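# Sort pins against master gauge using bench comparator

## Task

Compare every pin with the black-banded master pin on the bench comparator. Any pin whose size is smaller than the master's by more than 0.005 mm goes into the reject tray. Every other pin goes into the job tray. The master must end up in neither tray and not resting on either tray's rim. A comparator reading counts only when the pin sits on the anvil, its side touches the backstop rod, the indicator tip rests on the pin, and nothing (gripper or otherwise) is holding the pin or the lifting lever. Placements that stay put only because the robot is holding them do not count. At the end, open both grippers and move the arms away.

## Robot and tools

Robot and frame. Two arms, left_arm and right_arm, face each other across a table. left_arm's base is on the +y side. The arm names do not match image left or right. All positions use one scene frame: origin at the table centre, +z up, table surface at z = +0.020 m. Positions are in metres. Orientations are unit quaternions written w first (qw, qx, qy, qz). On each gripper the fingers point along its own +x axis and close along its own y axis. The reported end_effector_position is the point between the finger pads, 3 to 4 cm short of the fingertips. Reported hand positions can be a little off, more when the arm reaches far.

The 16-number row. Every motion command uses one flat row of 16 numbers covering both arms, even if only one arm should move: left_arm x, y, z, qw, qx, qy, qz, opening, then right_arm's 8 numbers in the same order. x, y, z and the quaternion are an absolute target pose for that gripper in the scene frame, not an offset. Opening runs from -1 to 1: +1 is fully open (0.088 m); empty fingers touch at about -0.80, and anything lower closes no further. Closing from full open takes at least about 0.5 s. To hold a part, command roughly 0.07 below the grip_measured value it reads while squeezing; a smaller gap holds more gently. Parts thinner than about 3 mm get weaker grip. To keep an arm still, resend its last reported pose, with its opening, in every row; to keep orientation steady, resend the same quaternion you chose, not the drifted reported one.

execute_actions. Argument actions is a list holding zero or one item. An empty list returns the current state without moving. An action is {"rows": [...], "steps": n}: 1 to 15 rows of 16 numbers, steps at most 15 (default 15), each step lasting 1/30 s; each row drives one step and the final row repeats if rows run out. A wait is {"steps": n} with n up to 300, counted from the previous result, so your thinking time is included. Optional pictures (boolean) chooses whether camera images come back; they do by default. A target more than 0.6 m from the arm's last reported position along any gripper axis gets the whole call refused, and nothing is sent.

move. Argument target is one 16-number row as above; speed is the top path speed in m/s, 0.002 to 0.5 (default 0.25), and turning is capped at twice that value in rad/s. Both grippers travel straight lines that finish together, taking 0.5 to 10 s; longer paths are cut off at 10 s. The opening is applied at the start. Paths ignore obstacles and the other arm. The result adds a move: line giving the ending (done, off_target, moving, held, fault) and any limits (paced means the pose was clipped; held means a safety check blocked steps), plus each gripper's remaining distance to target. Faster contact and aiming deeper past a surface both press harder.

wait takes seconds (0 to 10) and sends nothing new. zoom_image takes camera (cam_head_left, cam_head_right, cam_left_wrist, cam_right_wrist) and region [x0, y0, x1, y1] in image pixels, top-left origin, at most 504 by 504. show_instructions takes no arguments and shows the reference pages (here an instrument sheet). finished_scene takes scene, the number of the current scene, and cannot be undone.

Controller behaviour. Each step the commanded pose is limited to 70 mm and 16 degrees from the measured pose, then joints follow by damped inverse kinematics, favouring position over orientation. A far target may need several calls; afterwards the arm only continues to its last clipped pose. Friction may leave the gripper short or tilted, and tiny moves may not happen, so check the pose after each move and correct tilt. A pose unreachable line, or HELD on steps, means the clearance check altered or withheld what was sent to that arm. A Hand target line shows where the controller is currently driving each gripper. The simulation keeps running while you think and write.

Results. The state line gives each gripper's position, quaternion and velocities; grip_measured reports finger opening on the command scale, off by up to about 1 mm and reading narrower while squeezing hard. Joint positions end with the measured opening in metres. Camera calibration (K, distortion, T_world_to_cam) is supplied for projecting points.

Avoid. Never push or knock anything off the table. Do not let the arms collide or press on each other. Contact torque reaching a joint's load limit (wrist joints only about 5.5 to 5.9 N m) stops that arm for 10 s. Holding loads heats motors; a MOTOR HOT warning appears from 50 °C and at 95 °C the arm is halted and may lose power. Avoid drops, slips, slams and hard pushes. External tugs may occasionally disturb held or loose parts, so recheck placements before finishing.

Each tool is called as a command line: name --argument value for each argument, lists and objects as JSON in quotes; but a table of rows of numbers goes row by row, as --pt "numbers of a row", without its own name.

Reference images:

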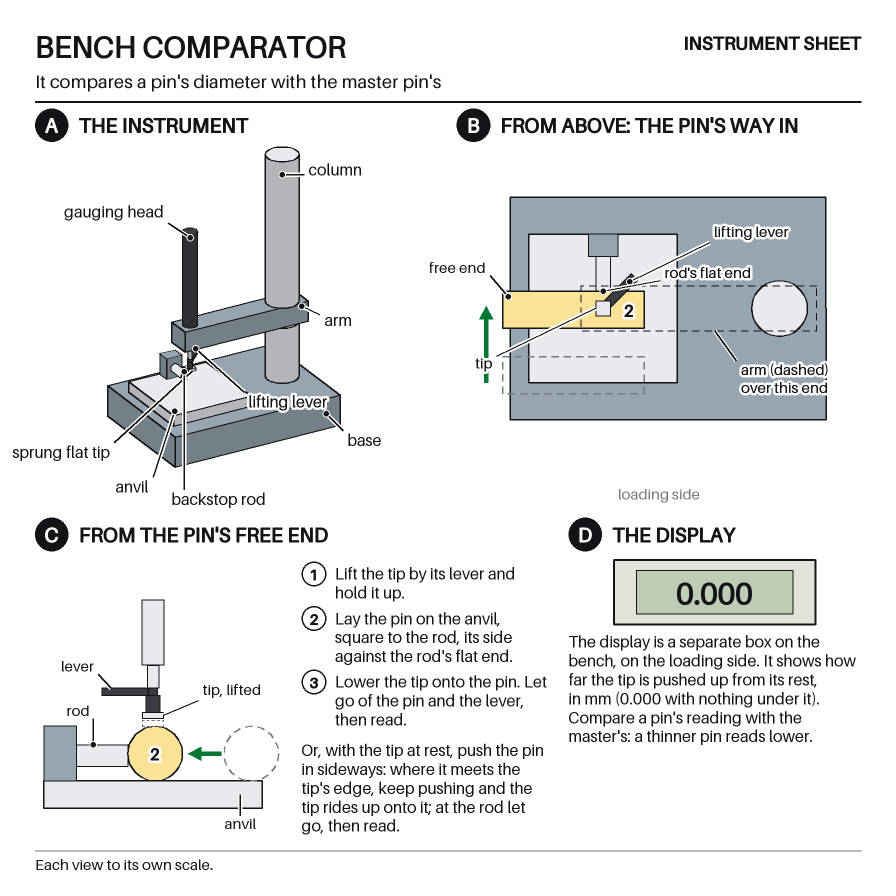

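## Session

I'll start by looking at the scene.

execute_actions --actions '[]'

Scene clock: 0.00 s of 9600.00 s.
left_arm: end_effector_position=(-0.0938, +0.3628, +0.2384) grip_measured=+0.983 end_effector_quat_wxyz=(-0.271, +0.493, -0.754, -0.339) end_effector_velocity=(+0.000, +0.000, -0.001) end_effector_angular_velocity=(+0.012, +0.003, +0.012) | right_arm: end_effector_position=(-0.0174, -0.1044, +0.2127) grip_measured=+1.000 end_effector_quat_wxyz=(+0.617, +0.034, +0.572, +0.539) end_effector_velocity=(-0.001, -0.002, -0.000) end_effector_angular_velocity=(-0.001, +0.004, +0.006)
Joint positions: left_arm=[ 1.48   1.297  0.968 -1.44   0.711 -1.644  0.087] | right_arm=[-0.477  1.827  1.414 -0.588 -0.651  0.334  0.088]
Joint velocities: left_arm=[-0.002 -0.002 -0.002  0.007 -0.007 -0.022 -0.   ] | right_arm=[-0.002 -0.002 -0.002 -0.007 -0.007 -0.007  0.   ]
Heat: left arm: hottest shoulder 28 °C (+0.0 °C/min); right arm: hottest waist 27 °C (+0.0 °C/min).
Hand target (left_arm): -0.094, +0.363, +0.238; +0.271, -0.493, +0.754, +0.339
Hand target (right_arm): -0.017, -0.104, +0.213; +0.617, +0.034, +0.572, +0.539

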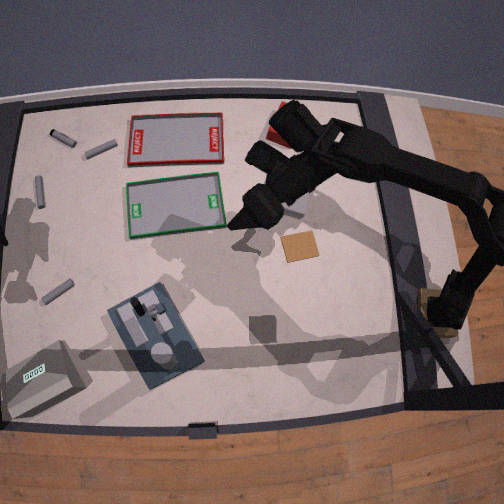

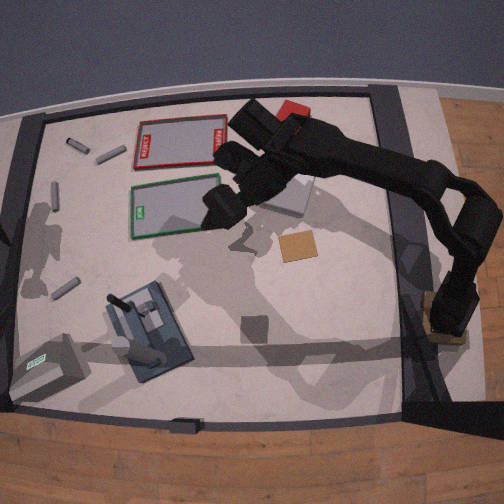

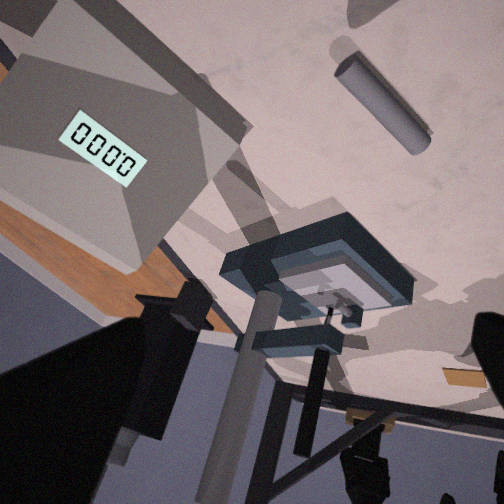

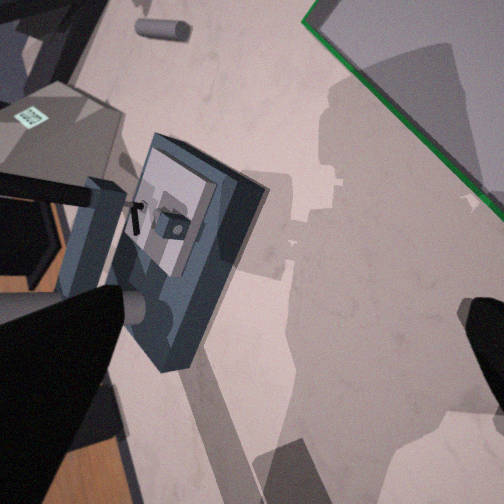

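zoom_image --camera "cam_head_left" --region '[0, 100, 250, 350]'

zoom_image --camera "cam_head_left" --region '[90, 270, 220, 400]'

zoom_image --camera "cam_head_right" --region '[90, 270, 220, 400]'

zoom_image --camera "cam_right_wrist" --region '[40, 120, 290, 370]'

Region (0, 100, 250, 350) of cam_head_left's 504x504 image, scaled by 2.016, with more detail than that image has.

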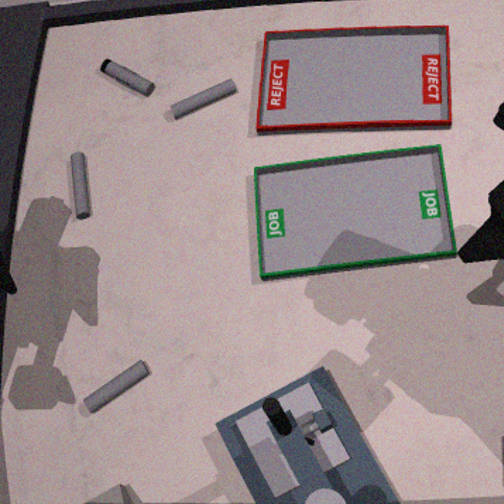

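Region (90, 270, 220, 400) of cam_head_left's 504x504 image, scaled by 3.877, with more detail than that image has.

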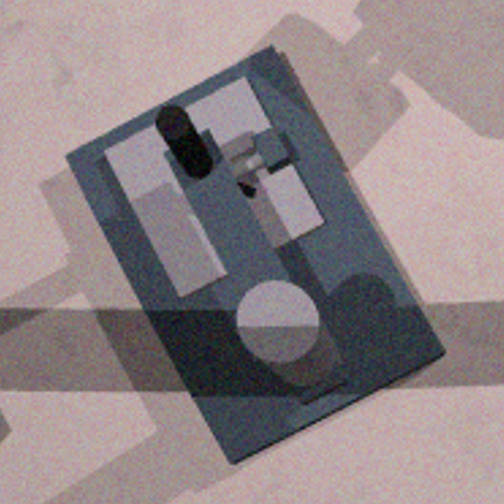

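Region (90, 270, 220, 400) of cam_head_right's 504x504 image, scaled by 3.877, with more detail than that image has.

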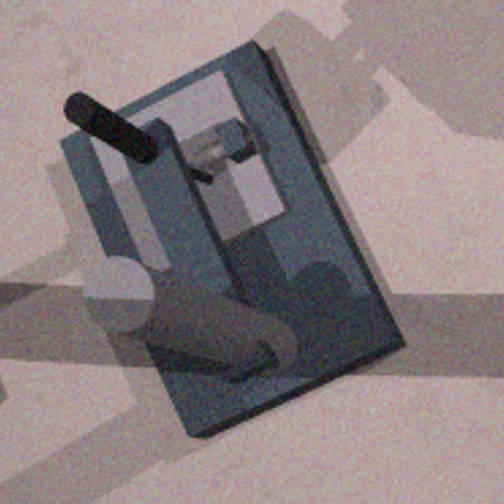

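Region (40, 120, 290, 370) of cam_right_wrist's 504x504 image, scaled by 2.016, with more detail than that image has.

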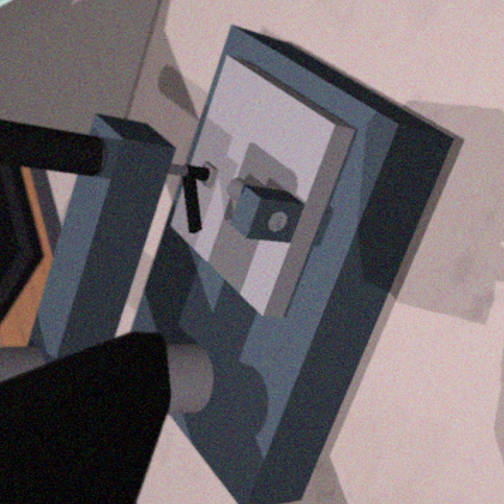

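zoom_image --camera "cam_head_left" --region '[0, 330, 100, 430]'

zoom_image --camera "cam_head_right" --region '[0, 100, 250, 350]'

zoom_image --camera "cam_left_wrist" --region '[200, 200, 440, 440]'

Region (0, 330, 100, 430) of cam_head_left's 504x504 image, scaled by 5.040, with more detail than that image has.

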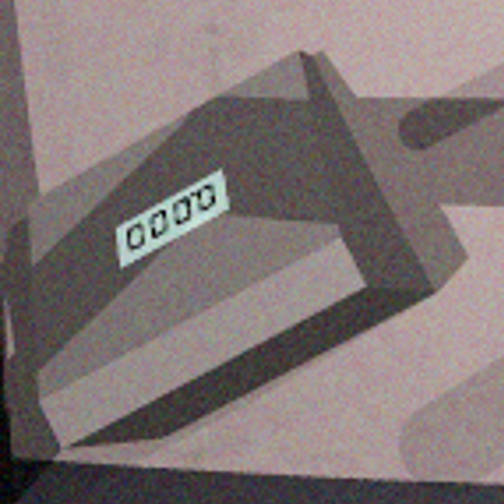

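Region (0, 100, 250, 350) of cam_head_right's 504x504 image, scaled by 2.016, with more detail than that image has.

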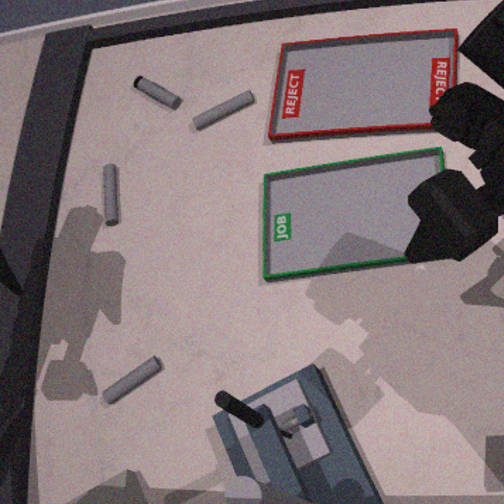

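Region (200, 200, 440, 440) of cam_left_wrist's 504x504 image, scaled by 2.100, with more detail than that image has.

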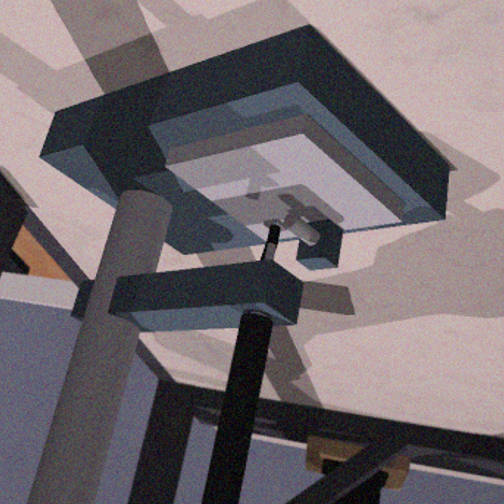

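zoom_image --camera "cam_head_left" --region '[200, 90, 420, 310]'

zoom_image --camera "cam_head_right" --region '[200, 90, 420, 310]'

Region (200, 90, 420, 310) of cam_head_left's 504x504 image, scaled by 2.291, with more detail than that image has.

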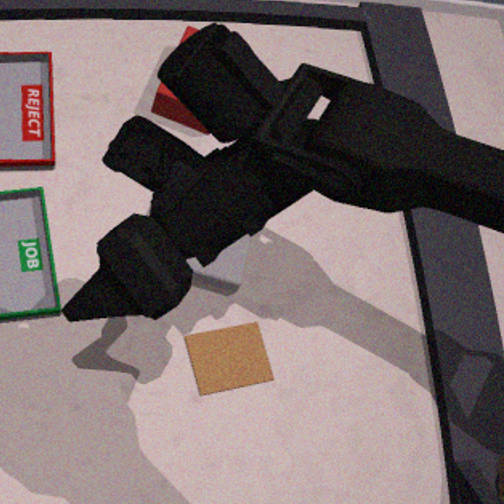

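Region (200, 90, 420, 310) of cam_head_right's 504x504 image, scaled by 2.291, with more detail than that image has.

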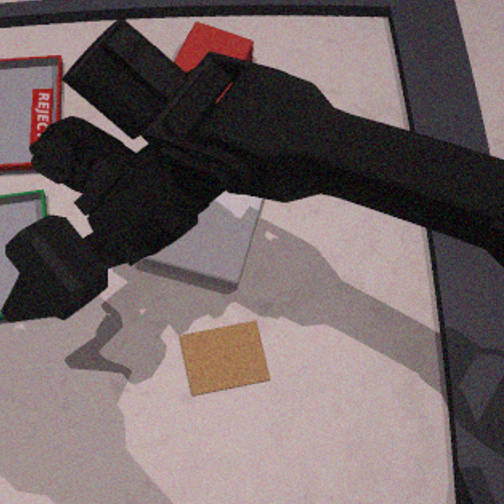

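move --target '[0.10, 0.33, 0.22, 0.7399, 0.1664, 0.6209, -0.1983, 1.0, -0.0174, -0.1044, 0.2127, 0.617, 0.034, 0.572, 0.539, 1.0]' --speed 0.35

Scene clock: 123.47 s of 9600.00 s.
left_arm: end_effector_position=(+0.0986, +0.3306, +0.2255) grip_measured=+0.983 end_effector_quat_wxyz=(+0.744, +0.162, +0.618, -0.199) end_effector_velocity=(+0.001, +0.004, +0.001) end_effector_angular_velocity=(+0.021, -0.009, -0.001) | right_arm: end_effector_position=(-0.0174, -0.1044, +0.2127) grip_measured=+1.000 end_effector_quat_wxyz=(+0.617, +0.034, +0.572, +0.539) end_effector_velocity=(-0.001, -0.002, -0.000) end_effector_angular_velocity=(-0.001, +0.004, +0.006)
Joint positions: left_arm=[ 1.309  1.755  1.497 -1.127  0.003 -0.007  0.087] | right_arm=[-0.477  1.827  1.414 -0.588 -0.651  0.334  0.088]
Joint velocities: left_arm=[ 0.002 -0.002  0.002 -0.007 -0.022  0.007 -0.   ] | right_arm=[-0.002 -0.002 -0.002 -0.007 -0.007 -0.007  0.   ]
Heat: left arm: hottest shoulder 30 °C (+1.0 °C/min); right arm: hottest shoulder 38 °C (+2.0 °C/min).
Hand target (left_arm): +0.100, +0.331, +0.221; +0.741, +0.165, +0.620, -0.198
Hand target (right_arm): -0.017, -0.104, +0.213; +0.617, +0.034, +0.572, +0.539
Off the commanded pose (left_arm): 0.006 m, 1 deg.
Off the commanded pose (right_arm): 0.000 m, 0 deg.
After step 90, 117.00 s passed at rest.
move: done
camera_calibration (this result's frames):
cam_left_wrist: T_world_to_cam=[[-0.514803, -0.856359, -0.0403412, 0.353415], [-0.851364, 0.505135, 0.141489, -0.0828489], [-0.100787, 0.107184, -0.989118, 0.269184], [0, 0, 0, 1]] pos_world=[0.138535, 0.315648, 0.292234]

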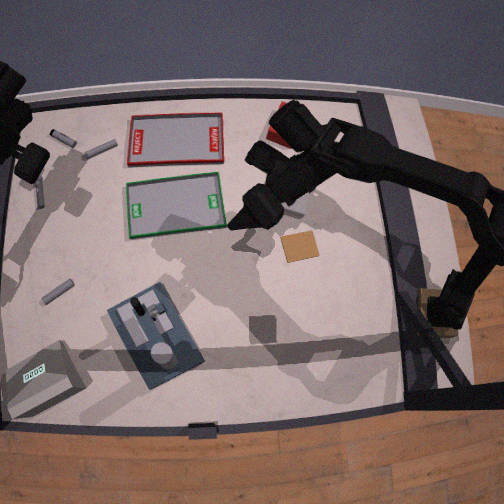

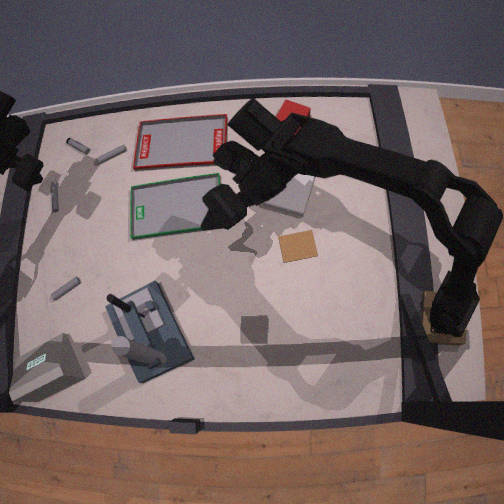

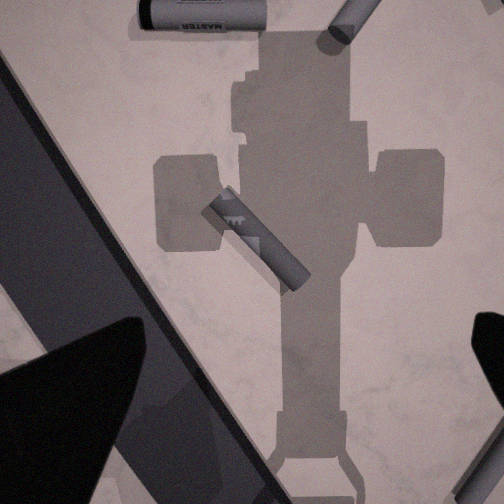

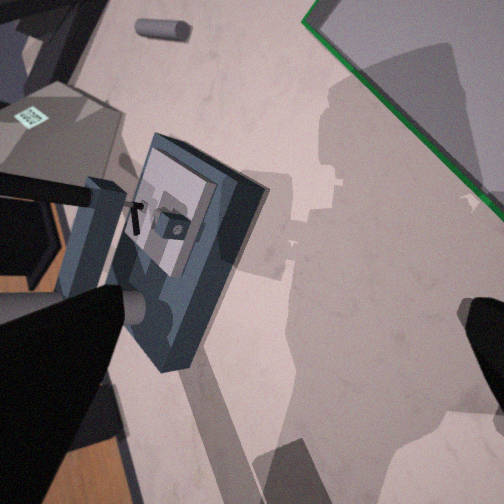

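zoom_image --camera "cam_left_wrist" --region '[120, 0, 400, 310]'

Region (120, 0, 400, 310) of cam_left_wrist's 504x504 image, scaled by 1.626, with more detail than that image has; it fills the left 455 columns of this view, and the rest is white.

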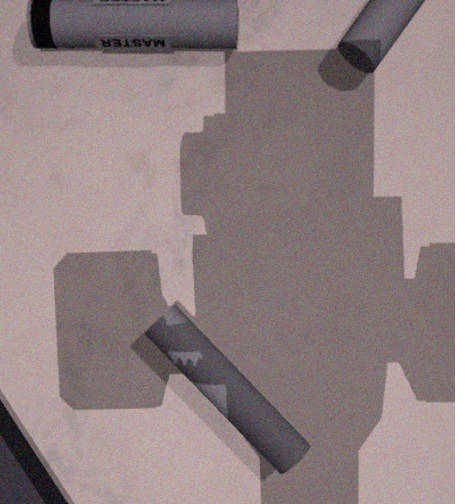

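move --target '[0.2431, 0.3022, 0.128, 0.3903, 0.6383, 0.3044, -0.5897, 0.12, -0.1818, -0.2804, 0.232, 0.7366, -0.0295, 0.0322, 0.675, 1.0]' --speed 0.3

Scene clock: 166.30 s of 9600.00 s.
left_arm: end_effector_position=(+0.2418, +0.3012, +0.1351) grip_measured=+0.122 end_effector_quat_wxyz=(+0.395, +0.639, +0.301, -0.587) end_effector_velocity=(-0.002, +0.003, +0.000) end_effector_angular_velocity=(+0.024, +0.008, +0.023) | right_arm: end_effector_position=(-0.1812, -0.2802, +0.2351) grip_measured=+1.000 end_effector_quat_wxyz=(+0.735, -0.023, +0.030, +0.677) end_effector_velocity=(-0.003, -0.003, -0.001) end_effector_angular_velocity=(-0.002, +0.007, +0.009)
Joint positions: left_arm=[ 1.406  2.412  2.132 -1.14   0.018  1.681  0.045] | right_arm=[ 0.061  0.241  0.12   0.046 -0.01   0.006  0.088]
Joint velocities: left_arm=[-0.002  0.002  0.007 -0.022 -0.022 -0.022  0.   ] | right_arm=[ 0.017 -0.037 -0.002 -0.037  0.007  0.007  0.   ]
Heat: left arm: hottest shoulder 33 °C (+3.0 °C/min); right arm: hottest shoulder 38 °C (+1.0 °C/min).
Hand target (left_arm): +0.243, +0.302, +0.129; +0.390, +0.638, +0.304, -0.590
Hand target (right_arm): -0.182, -0.281, +0.230; +0.735, -0.028, +0.033, +0.677
Off the commanded pose (left_arm): 0.007 m, 1 deg.
Off the commanded pose (right_arm): 0.003 m, 1 deg.
After step 90, 36.60 s passed at rest.
move: done
camera_calibration (this result's frames):
cam_left_wrist: T_world_to_cam=[[-0.826248, 0.530224, -0.190205, 0.07626], [0.458721, 0.829301, 0.319116, -0.37172], [0.32694, 0.176418, -0.928433, 0.0649061], [0, 0, 0, 1]] pos_world=[0.212305, 0.256382, 0.193388]
cam_right_wrist: T_world_to_cam=[[0.999127, -0.0416496, 0.0031792, 0.181344], [-0.0151903, -0.433186, -0.901177, 0.112479], [0.0389108, 0.900342, -0.433441, 0.440503], [0, 0, 0, 1]] pos_world=[-0.196618, -0.340326, 0.291718]

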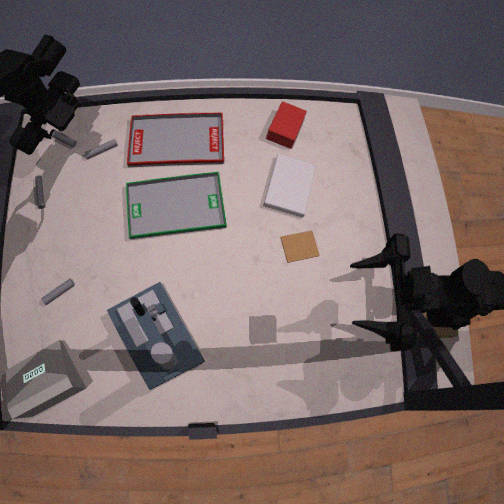

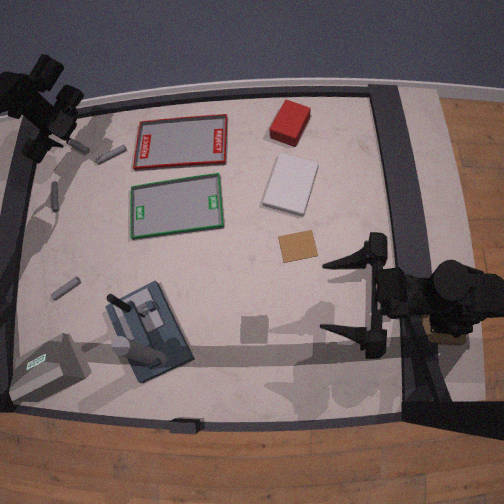

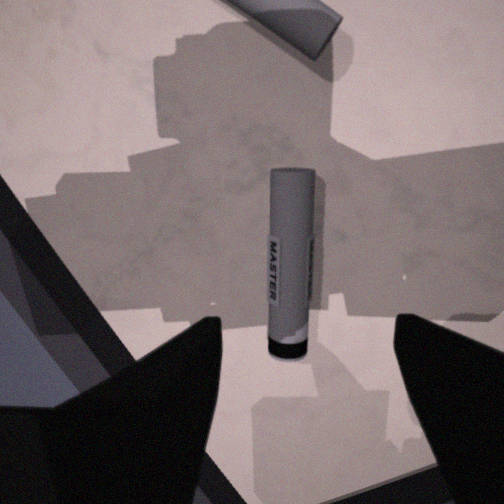

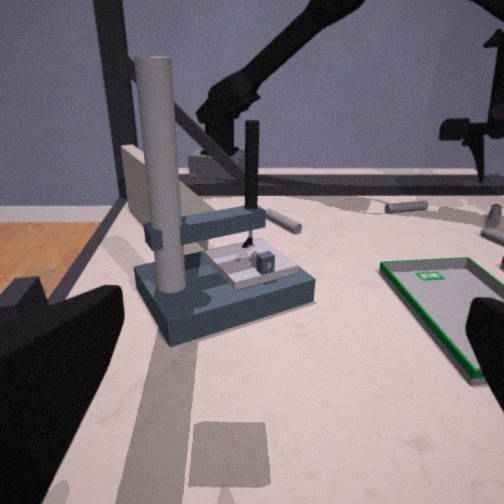

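move --target '[0.2553, 0.3043, 0.070, 0.3903, 0.6383, 0.3044, -0.5897, 0.12, -0.1818, -0.2804, 0.232, 0.7366, -0.0295, 0.0322, 0.675, 1.0]' --speed 0.1

Scene clock: 181.00 s of 9600.00 s.
left_arm: end_effector_position=(+0.2584, +0.3015, +0.0825) grip_measured=+0.122 end_effector_quat_wxyz=(+0.398, +0.643, +0.297, -0.584) end_effector_velocity=(+0.002, +0.004, -0.001) end_effector_angular_velocity=(+0.020, -0.012, -0.001) | right_arm: end_effector_position=(-0.1814, -0.2805, +0.2338) grip_measured=+1.000 end_effector_quat_wxyz=(+0.737, -0.026, +0.031, +0.675) end_effector_velocity=(-0.001, -0.000, +0.003) end_effector_angular_velocity=(+0.012, -0.008, +0.005)
Joint positions: left_arm=[ 1.42   2.507  2.093 -0.993  0.018  1.695  0.045] | right_arm=[0.075 0.237 0.12  0.037 0.011 0.005 0.088]
Joint velocities: left_arm=[ 0.002 -0.002 -0.007  0.007 -0.022  0.007 -0.   ] | right_arm=[-0.002 -0.002  0.002  0.007 -0.007 -0.007  0.   ]
Heat: left arm: hottest shoulder 37 °C (+7.0 °C/min); right arm: hottest shoulder 35 °C (-3.0 °C/min).
Hand target (left_arm): +0.255, +0.304, +0.070; +0.390, +0.638, +0.304, -0.590
Hand target (right_arm): -0.182, -0.280, +0.232; +0.737, -0.030, +0.032, +0.675
Off the commanded pose (left_arm): 0.013 m, 1 deg.
Off the commanded pose (right_arm): 0.002 m, 0 deg.
After step 90, 10.60 s passed at rest.
move: off_target (left_arm)
camera_calibration (this result's frames):
cam_left_wrist: T_world_to_cam=[[-0.823589, 0.529728, -0.202705, 0.0802952], [0.454729, 0.830292, 0.322236, -0.362243], [0.339002, 0.173214, -0.924703, 0.00809228], [0, 0, 0, 1]] pos_world=[0.228109, 0.256831, 0.140487]
cam_right_wrist: T_world_to_cam=[[0.998832, -0.0478905, 0.00642045, 0.178939], [-0.0152476, -0.438486, -0.898609, 0.109], [0.0458501, 0.897461, -0.438704, 0.441922], [0, 0, 0, 1]] pos_world=[-0.19733, -0.340244, 0.290672]

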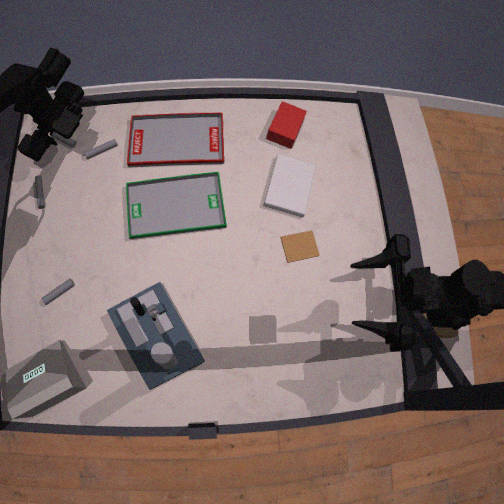

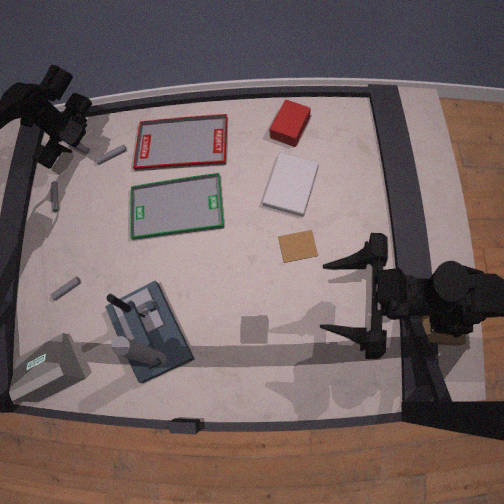

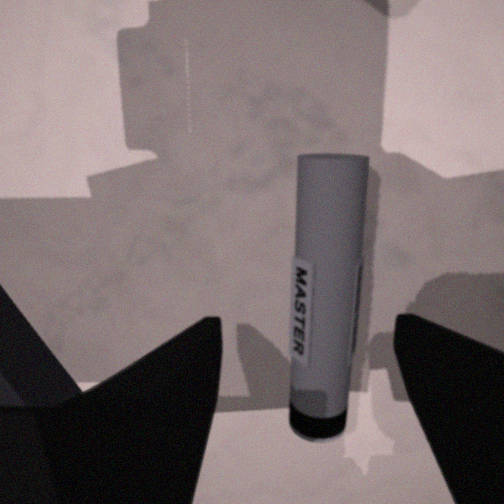

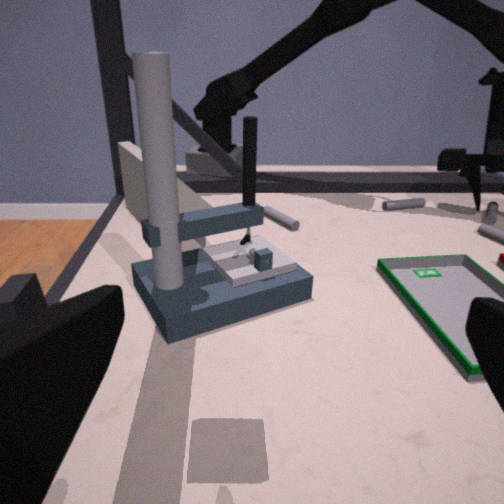

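zoom_image --camera "cam_left_wrist" --region '[180, 140, 480, 460]'

zoom_image --camera "cam_right_wrist" --region '[404, 140, 504, 240]'

Region (180, 140, 480, 460) of cam_left_wrist's 504x504 image, scaled by 1.575, with more detail than that image has; it fills the left 472 columns of this view, and the rest is white.

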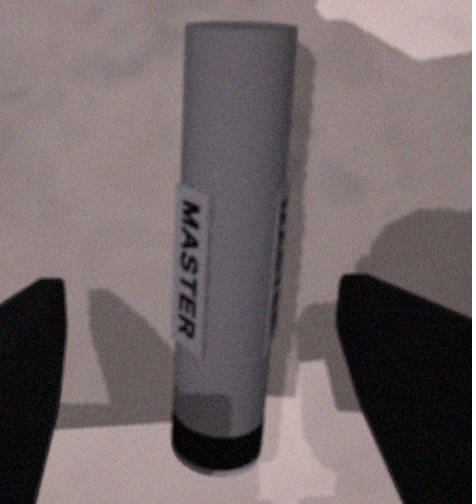

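Region (404, 140, 504, 240) of cam_right_wrist's 504x504 image, scaled by 5.040, with more detail than that image has.

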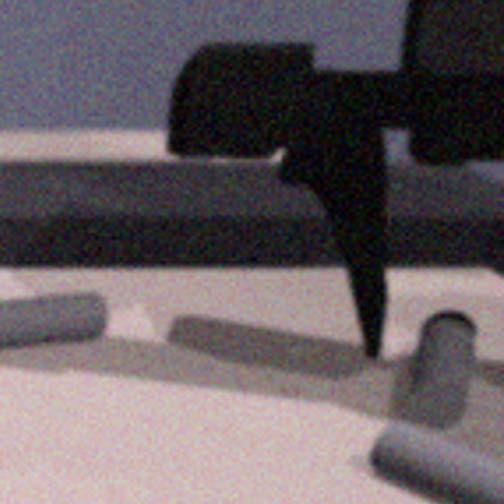

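move --target '[0.2542, 0.3084, 0.055, 0.3903, 0.6383, 0.3044, -0.5897, 0.12, -0.1818, -0.2804, 0.232, 0.7366, -0.0295, 0.0322, 0.675, 1.0]' --speed 0.05

Scene clock: 197.37 s of 9600.00 s.
left_arm: end_effector_position=(+0.2599, +0.3024, +0.0733) grip_measured=+0.122 end_effector_quat_wxyz=(+0.401, +0.645, +0.292, -0.581) end_effector_velocity=(-0.004, +0.001, -0.000) end_effector_angular_velocity=(+0.010, +0.009, +0.006) | right_arm: end_effector_position=(-0.1814, -0.2805, +0.2338) grip_measured=+1.000 end_effector_quat_wxyz=(+0.737, -0.026, +0.031, +0.675) end_effector_velocity=(-0.002, +0.000, -0.006) end_effector_angular_velocity=(-0.016, +0.009, +0.009)
Joint positions: left_arm=[ 1.423  2.507  2.054 -0.94   0.02   1.701  0.045] | right_arm=[0.075 0.237 0.12  0.037 0.011 0.004 0.088]
Joint velocities: left_arm=[-0.002 -0.007 -0.012 -0.007 -0.007 -0.007 -0.   ] | right_arm=[ 0.002  0.002 -0.007 -0.007 -0.007  0.007  0.   ]
Heat: left arm: hottest shoulder 40 °C (+9.0 °C/min); right arm: hottest shoulder 33 °C (-5.0 °C/min).
Hand target (left_arm): +0.254, +0.308, +0.055; +0.390, +0.638, +0.304, -0.590
Hand target (right_arm): -0.182, -0.280, +0.232; +0.737, -0.030, +0.032, +0.675
Off the commanded pose (left_arm): 0.020 m, 2 deg.
Off the commanded pose (right_arm): 0.002 m, 0 deg.
After step 90, 12.57 s passed at rest.
move: off_target (left_arm)
camera_calibration (this result's frames):
cam_left_wrist: T_world_to_cam=[[-0.819743, 0.530503, -0.215842, 0.078941], [0.452971, 0.831152, 0.322497, -0.360588], [0.350483, 0.166595, -0.921633, -0.00232564], [0, 0, 0, 1]] pos_world=[0.228862, 0.258213, 0.131184]
cam_right_wrist: T_world_to_cam=[[0.998831, -0.0478596, 0.00680037, 0.178858], [-0.0148938, -0.438516, -0.8986, 0.109053], [0.0459887, 0.897448, -0.438716, 0.441947], [0, 0, 0, 1]] pos_world=[-0.19735, -0.340242, 0.290668]

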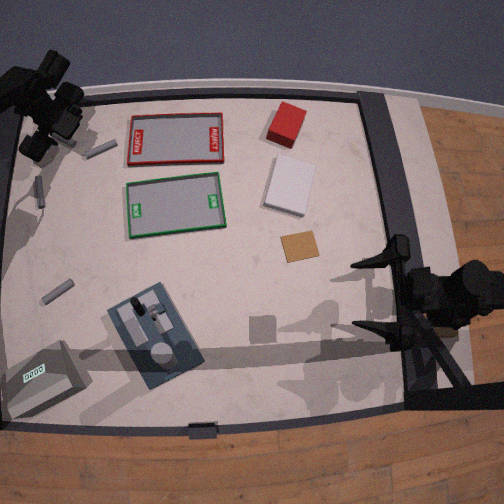

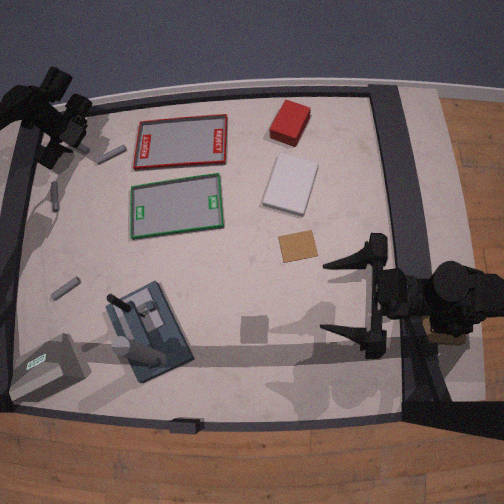

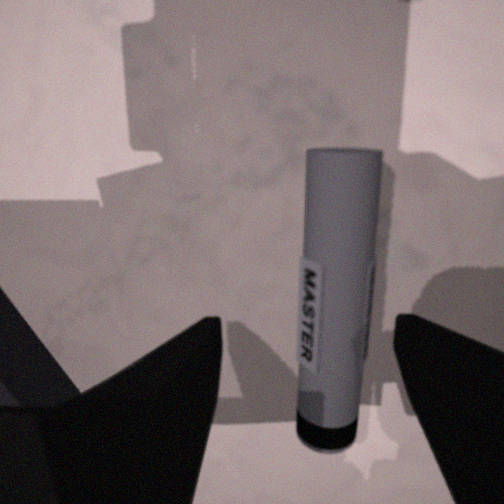

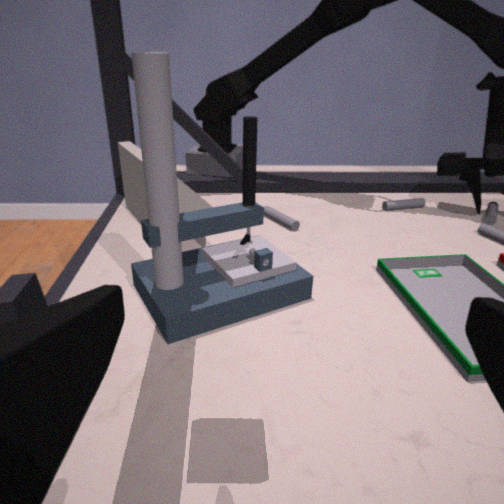

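move --target '[0.2509, 0.3079, 0.052, 0.3903, 0.6383, 0.3044, -0.5897, 0.12, -0.1818, -0.2804, 0.232, 0.7366, -0.0295, 0.0322, 0.675, 1.0]' --speed 0.05

Scene clock: 223.00 s of 9600.00 s.
left_arm: end_effector_position=(+0.2591, +0.3028, +0.0719) grip_measured=+0.122 end_effector_quat_wxyz=(+0.402, +0.646, +0.290, -0.580) end_effector_velocity=(-0.005, -0.001, -0.000) end_effector_angular_velocity=(+0.010, +0.009, +0.001) | right_arm: end_effector_position=(-0.1814, -0.2805, +0.2338) grip_measured=+1.000 end_effector_quat_wxyz=(+0.737, -0.026, +0.031, +0.675) end_effector_velocity=(+0.002, -0.000, +0.001) end_effector_angular_velocity=(+0.005, -0.023, -0.008)
Joint positions: left_arm=[ 1.423  2.497  2.029 -0.918  0.02   1.701  0.045] | right_arm=[0.075 0.237 0.12  0.037 0.011 0.004 0.088]
Joint velocities: left_arm=[-0.007 -0.007 -0.012 -0.007 -0.007 -0.007 -0.   ] | right_arm=[-0.002 -0.002 -0.002  0.007  0.007 -0.022  0.   ]
Heat: left arm: hottest shoulder 43 °C (+10.1 °C/min); right arm: hottest elbow 32 °C (-7.1 °C/min).
Hand target (left_arm): +0.251, +0.308, +0.053; +0.390, +0.638, +0.304, -0.590
Hand target (right_arm): -0.182, -0.280, +0.232; +0.737, -0.029, +0.032, +0.675
Off the commanded pose (left_arm): 0.022 m, 3 deg.
Off the commanded pose (right_arm): 0.002 m, 0 deg.
After step 90, 21.93 s passed at rest.
move: off_target (left_arm)
camera_calibration (this result's frames):
cam_left_wrist: T_world_to_cam=[[-0.818364, 0.529902, -0.222451, 0.0780443], [0.450939, 0.832036, 0.323064, -0.359846], [0.35628, 0.164072, -0.919861, -0.00423035], [0, 0, 0, 1]] pos_world=[0.227644, 0.258743, 0.129723]
cam_right_wrist: T_world_to_cam=[[0.998831, -0.0478596, 0.00680037, 0.178858], [-0.0148938, -0.438516, -0.8986, 0.109053], [0.0459887, 0.897448, -0.438716, 0.441947], [0, 0, 0, 1]] pos_world=[-0.19735, -0.340242, 0.290668]

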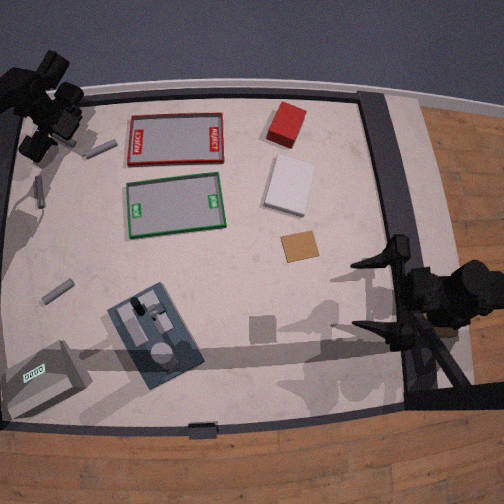

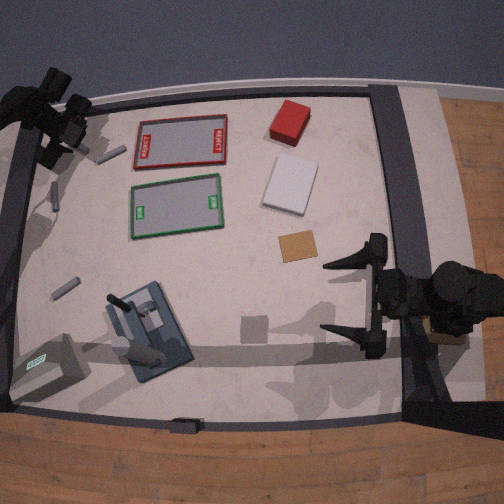

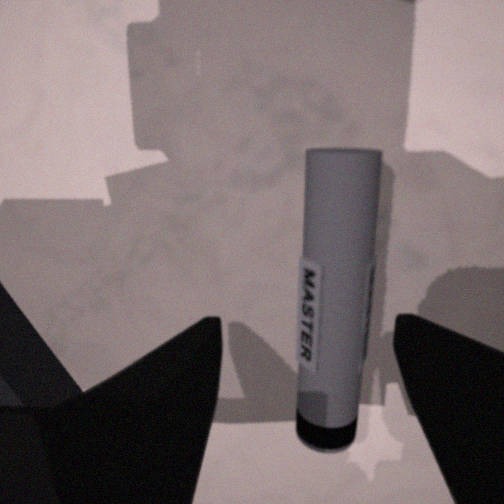

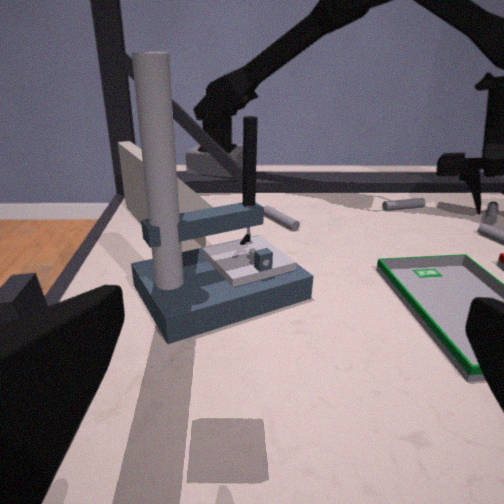

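move --target '[0.2570, 0.3040, 0.062, 0.400, 0.644, 0.293, -0.582, -0.52, -0.1818, -0.2804, 0.232, 0.7366, -0.0295, 0.0322, 0.675, 1.0]' --speed 0.05

Scene clock: 230.47 s of 9600.00 s.
left_arm: end_effector_position=(+0.2611, +0.3019, +0.0737) grip_measured=-0.510 end_effector_quat_wxyz=(+0.406, +0.649, +0.286, -0.577) end_effector_velocity=(+0.001, -0.001, +0.001) end_effector_angular_velocity=(+0.002, -0.009, +0.006) | right_arm: end_effector_position=(-0.1815, -0.2805, +0.2338) grip_measured=+1.000 end_effector_quat_wxyz=(+0.737, -0.026, +0.031, +0.675) end_effector_velocity=(-0.001, +0.000, +0.001) end_effector_angular_velocity=(+0.007, -0.007, +0.005)
Joint positions: left_arm=[ 1.423  2.494  2.027 -0.908  0.02   1.701  0.014] | right_arm=[0.075 0.237 0.12  0.037 0.011 0.004 0.088]
Joint velocities: left_arm=[-0.002 -0.002 -0.002  0.007 -0.007 -0.007 -0.   ] | right_arm=[-0.002 -0.002 -0.002  0.007 -0.007 -0.007  0.   ]
Heat: left arm: hottest shoulder 43 °C (+8.1 °C/min); right arm: hottest elbow 32 °C (-5.1 °C/min).
Hand target (left_arm): +0.257, +0.304, +0.062; +0.400, +0.644, +0.293, -0.582
Hand target (right_arm): -0.182, -0.280, +0.232; +0.736, -0.029, +0.032, +0.675
Off the commanded pose (left_arm): 0.013 m, 1 deg.
Off the commanded pose (right_arm): 0.002 m, 0 deg.
After step 90, 3.77 s passed at rest.
move: off_target (left_arm)
camera_calibration (this result's frames):
cam_left_wrist: T_world_to_cam=[[-0.815726, 0.528754, -0.234542, 0.0811064], [0.447204, 0.833661, 0.324065, -0.360193], [0.366879, 0.15946, -0.9165, -0.00477848], [0, 0, 0, 1]] pos_world=[0.228993, 0.258156, 0.131369]
cam_right_wrist: T_world_to_cam=[[0.998849, -0.0474785, 0.00680037, 0.179057], [-0.0147265, -0.438522, -0.8986, 0.109084], [0.0456463, 0.897466, -0.438716, 0.441887], [0, 0, 0, 1]] pos_world=[-0.197415, -0.340241, 0.290668]

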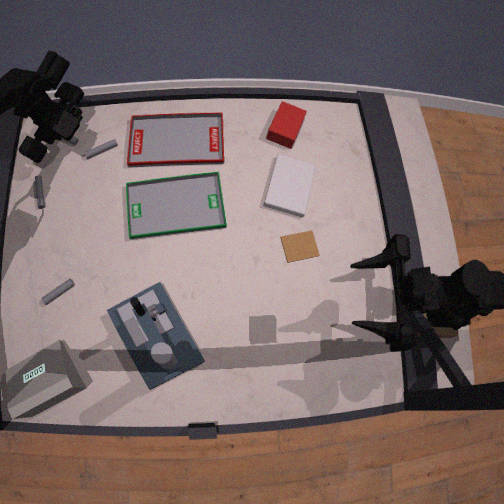

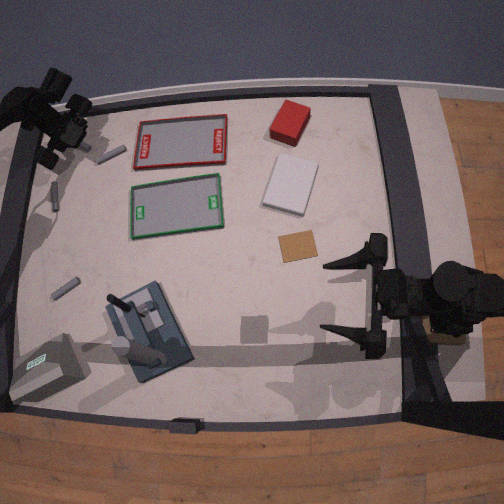

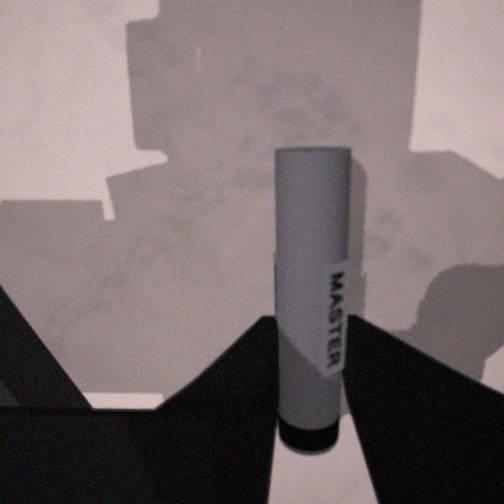

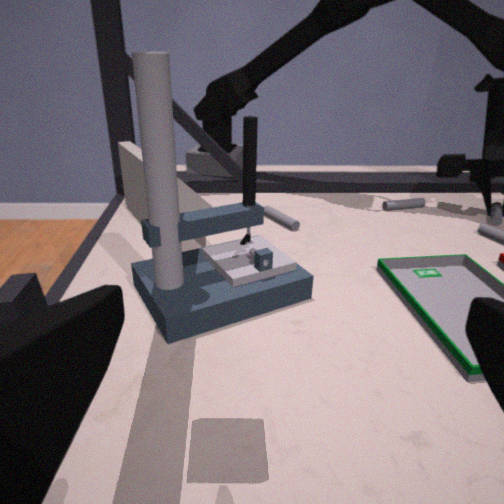

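execute_actions --actions '[{"rows": [[0.2570, 0.3040, 0.062, 0.400, 0.644, 0.293, -0.582, -0.60, -0.1818, -0.2804, 0.232, 0.7366, -0.0295, 0.0322, 0.675, 1.0]], "steps": 10}]' --pictures false

Scene clock: 235.67 s of 9600.00 s.
left_arm: end_effector_position=(+0.2613, +0.3018, +0.0736) grip_measured=-0.535 end_effector_quat_wxyz=(+0.406, +0.649, +0.286, -0.576) end_effector_velocity=(-0.004, -0.004, +0.000) end_effector_angular_velocity=(-0.005, +0.010, -0.002) | right_arm: end_effector_position=(-0.1815, -0.2805, +0.2337) grip_measured=+1.000 end_effector_quat_wxyz=(+0.737, -0.026, +0.031, +0.675) end_effector_velocity=(-0.004, -0.000, -0.005) end_effector_angular_velocity=(-0.022, -0.004, +0.025)
Joint positions: left_arm=[ 1.423  2.494  2.027 -0.906  0.02   1.701  0.013] | right_arm=[0.075 0.237 0.12  0.037 0.011 0.004 0.088]
Joint velocities: left_arm=[-0.007 -0.002 -0.002 -0.007  0.007 -0.007 -0.   ] | right_arm=[ 0.002 -0.002 -0.002 -0.022 -0.022 -0.007  0.   ]
Heat: left arm: hottest shoulder 44 °C (+8.1 °C/min); right arm: hottest elbow 32 °C (-4.0 °C/min).
Hand target (left_arm): +0.257, +0.304, +0.062; +0.400, +0.644, +0.293, -0.582
Hand target (right_arm): -0.182, -0.280, +0.232; +0.737, -0.030, +0.032, +0.675
Off the commanded pose (left_arm): 0.013 m, 1 deg.
Off the commanded pose (right_arm): 0.002 m, 0 deg.
Steps of this call (steps 1 to 90: nothing new was sent; then 1.87 s passed at rest; steps 91 to 100: all 10 steps of this action). Readings (end_effector_position):
91: left_arm (+0.2612, +0.3019, +0.0736) | right_arm (-0.1815, -0.2805, +0.2337)
92: left_arm (+0.2612, +0.3019, +0.0736) | right_arm (-0.1815, -0.2805, +0.2337)
94: left_arm (+0.2613, +0.3018, +0.0736) | right_arm (-0.1815, -0.2805, +0.2337)
98: left_arm (+0.2613, +0.3018, +0.0736) | right_arm (-0.1815, -0.2805, +0.2337)
100: the state above


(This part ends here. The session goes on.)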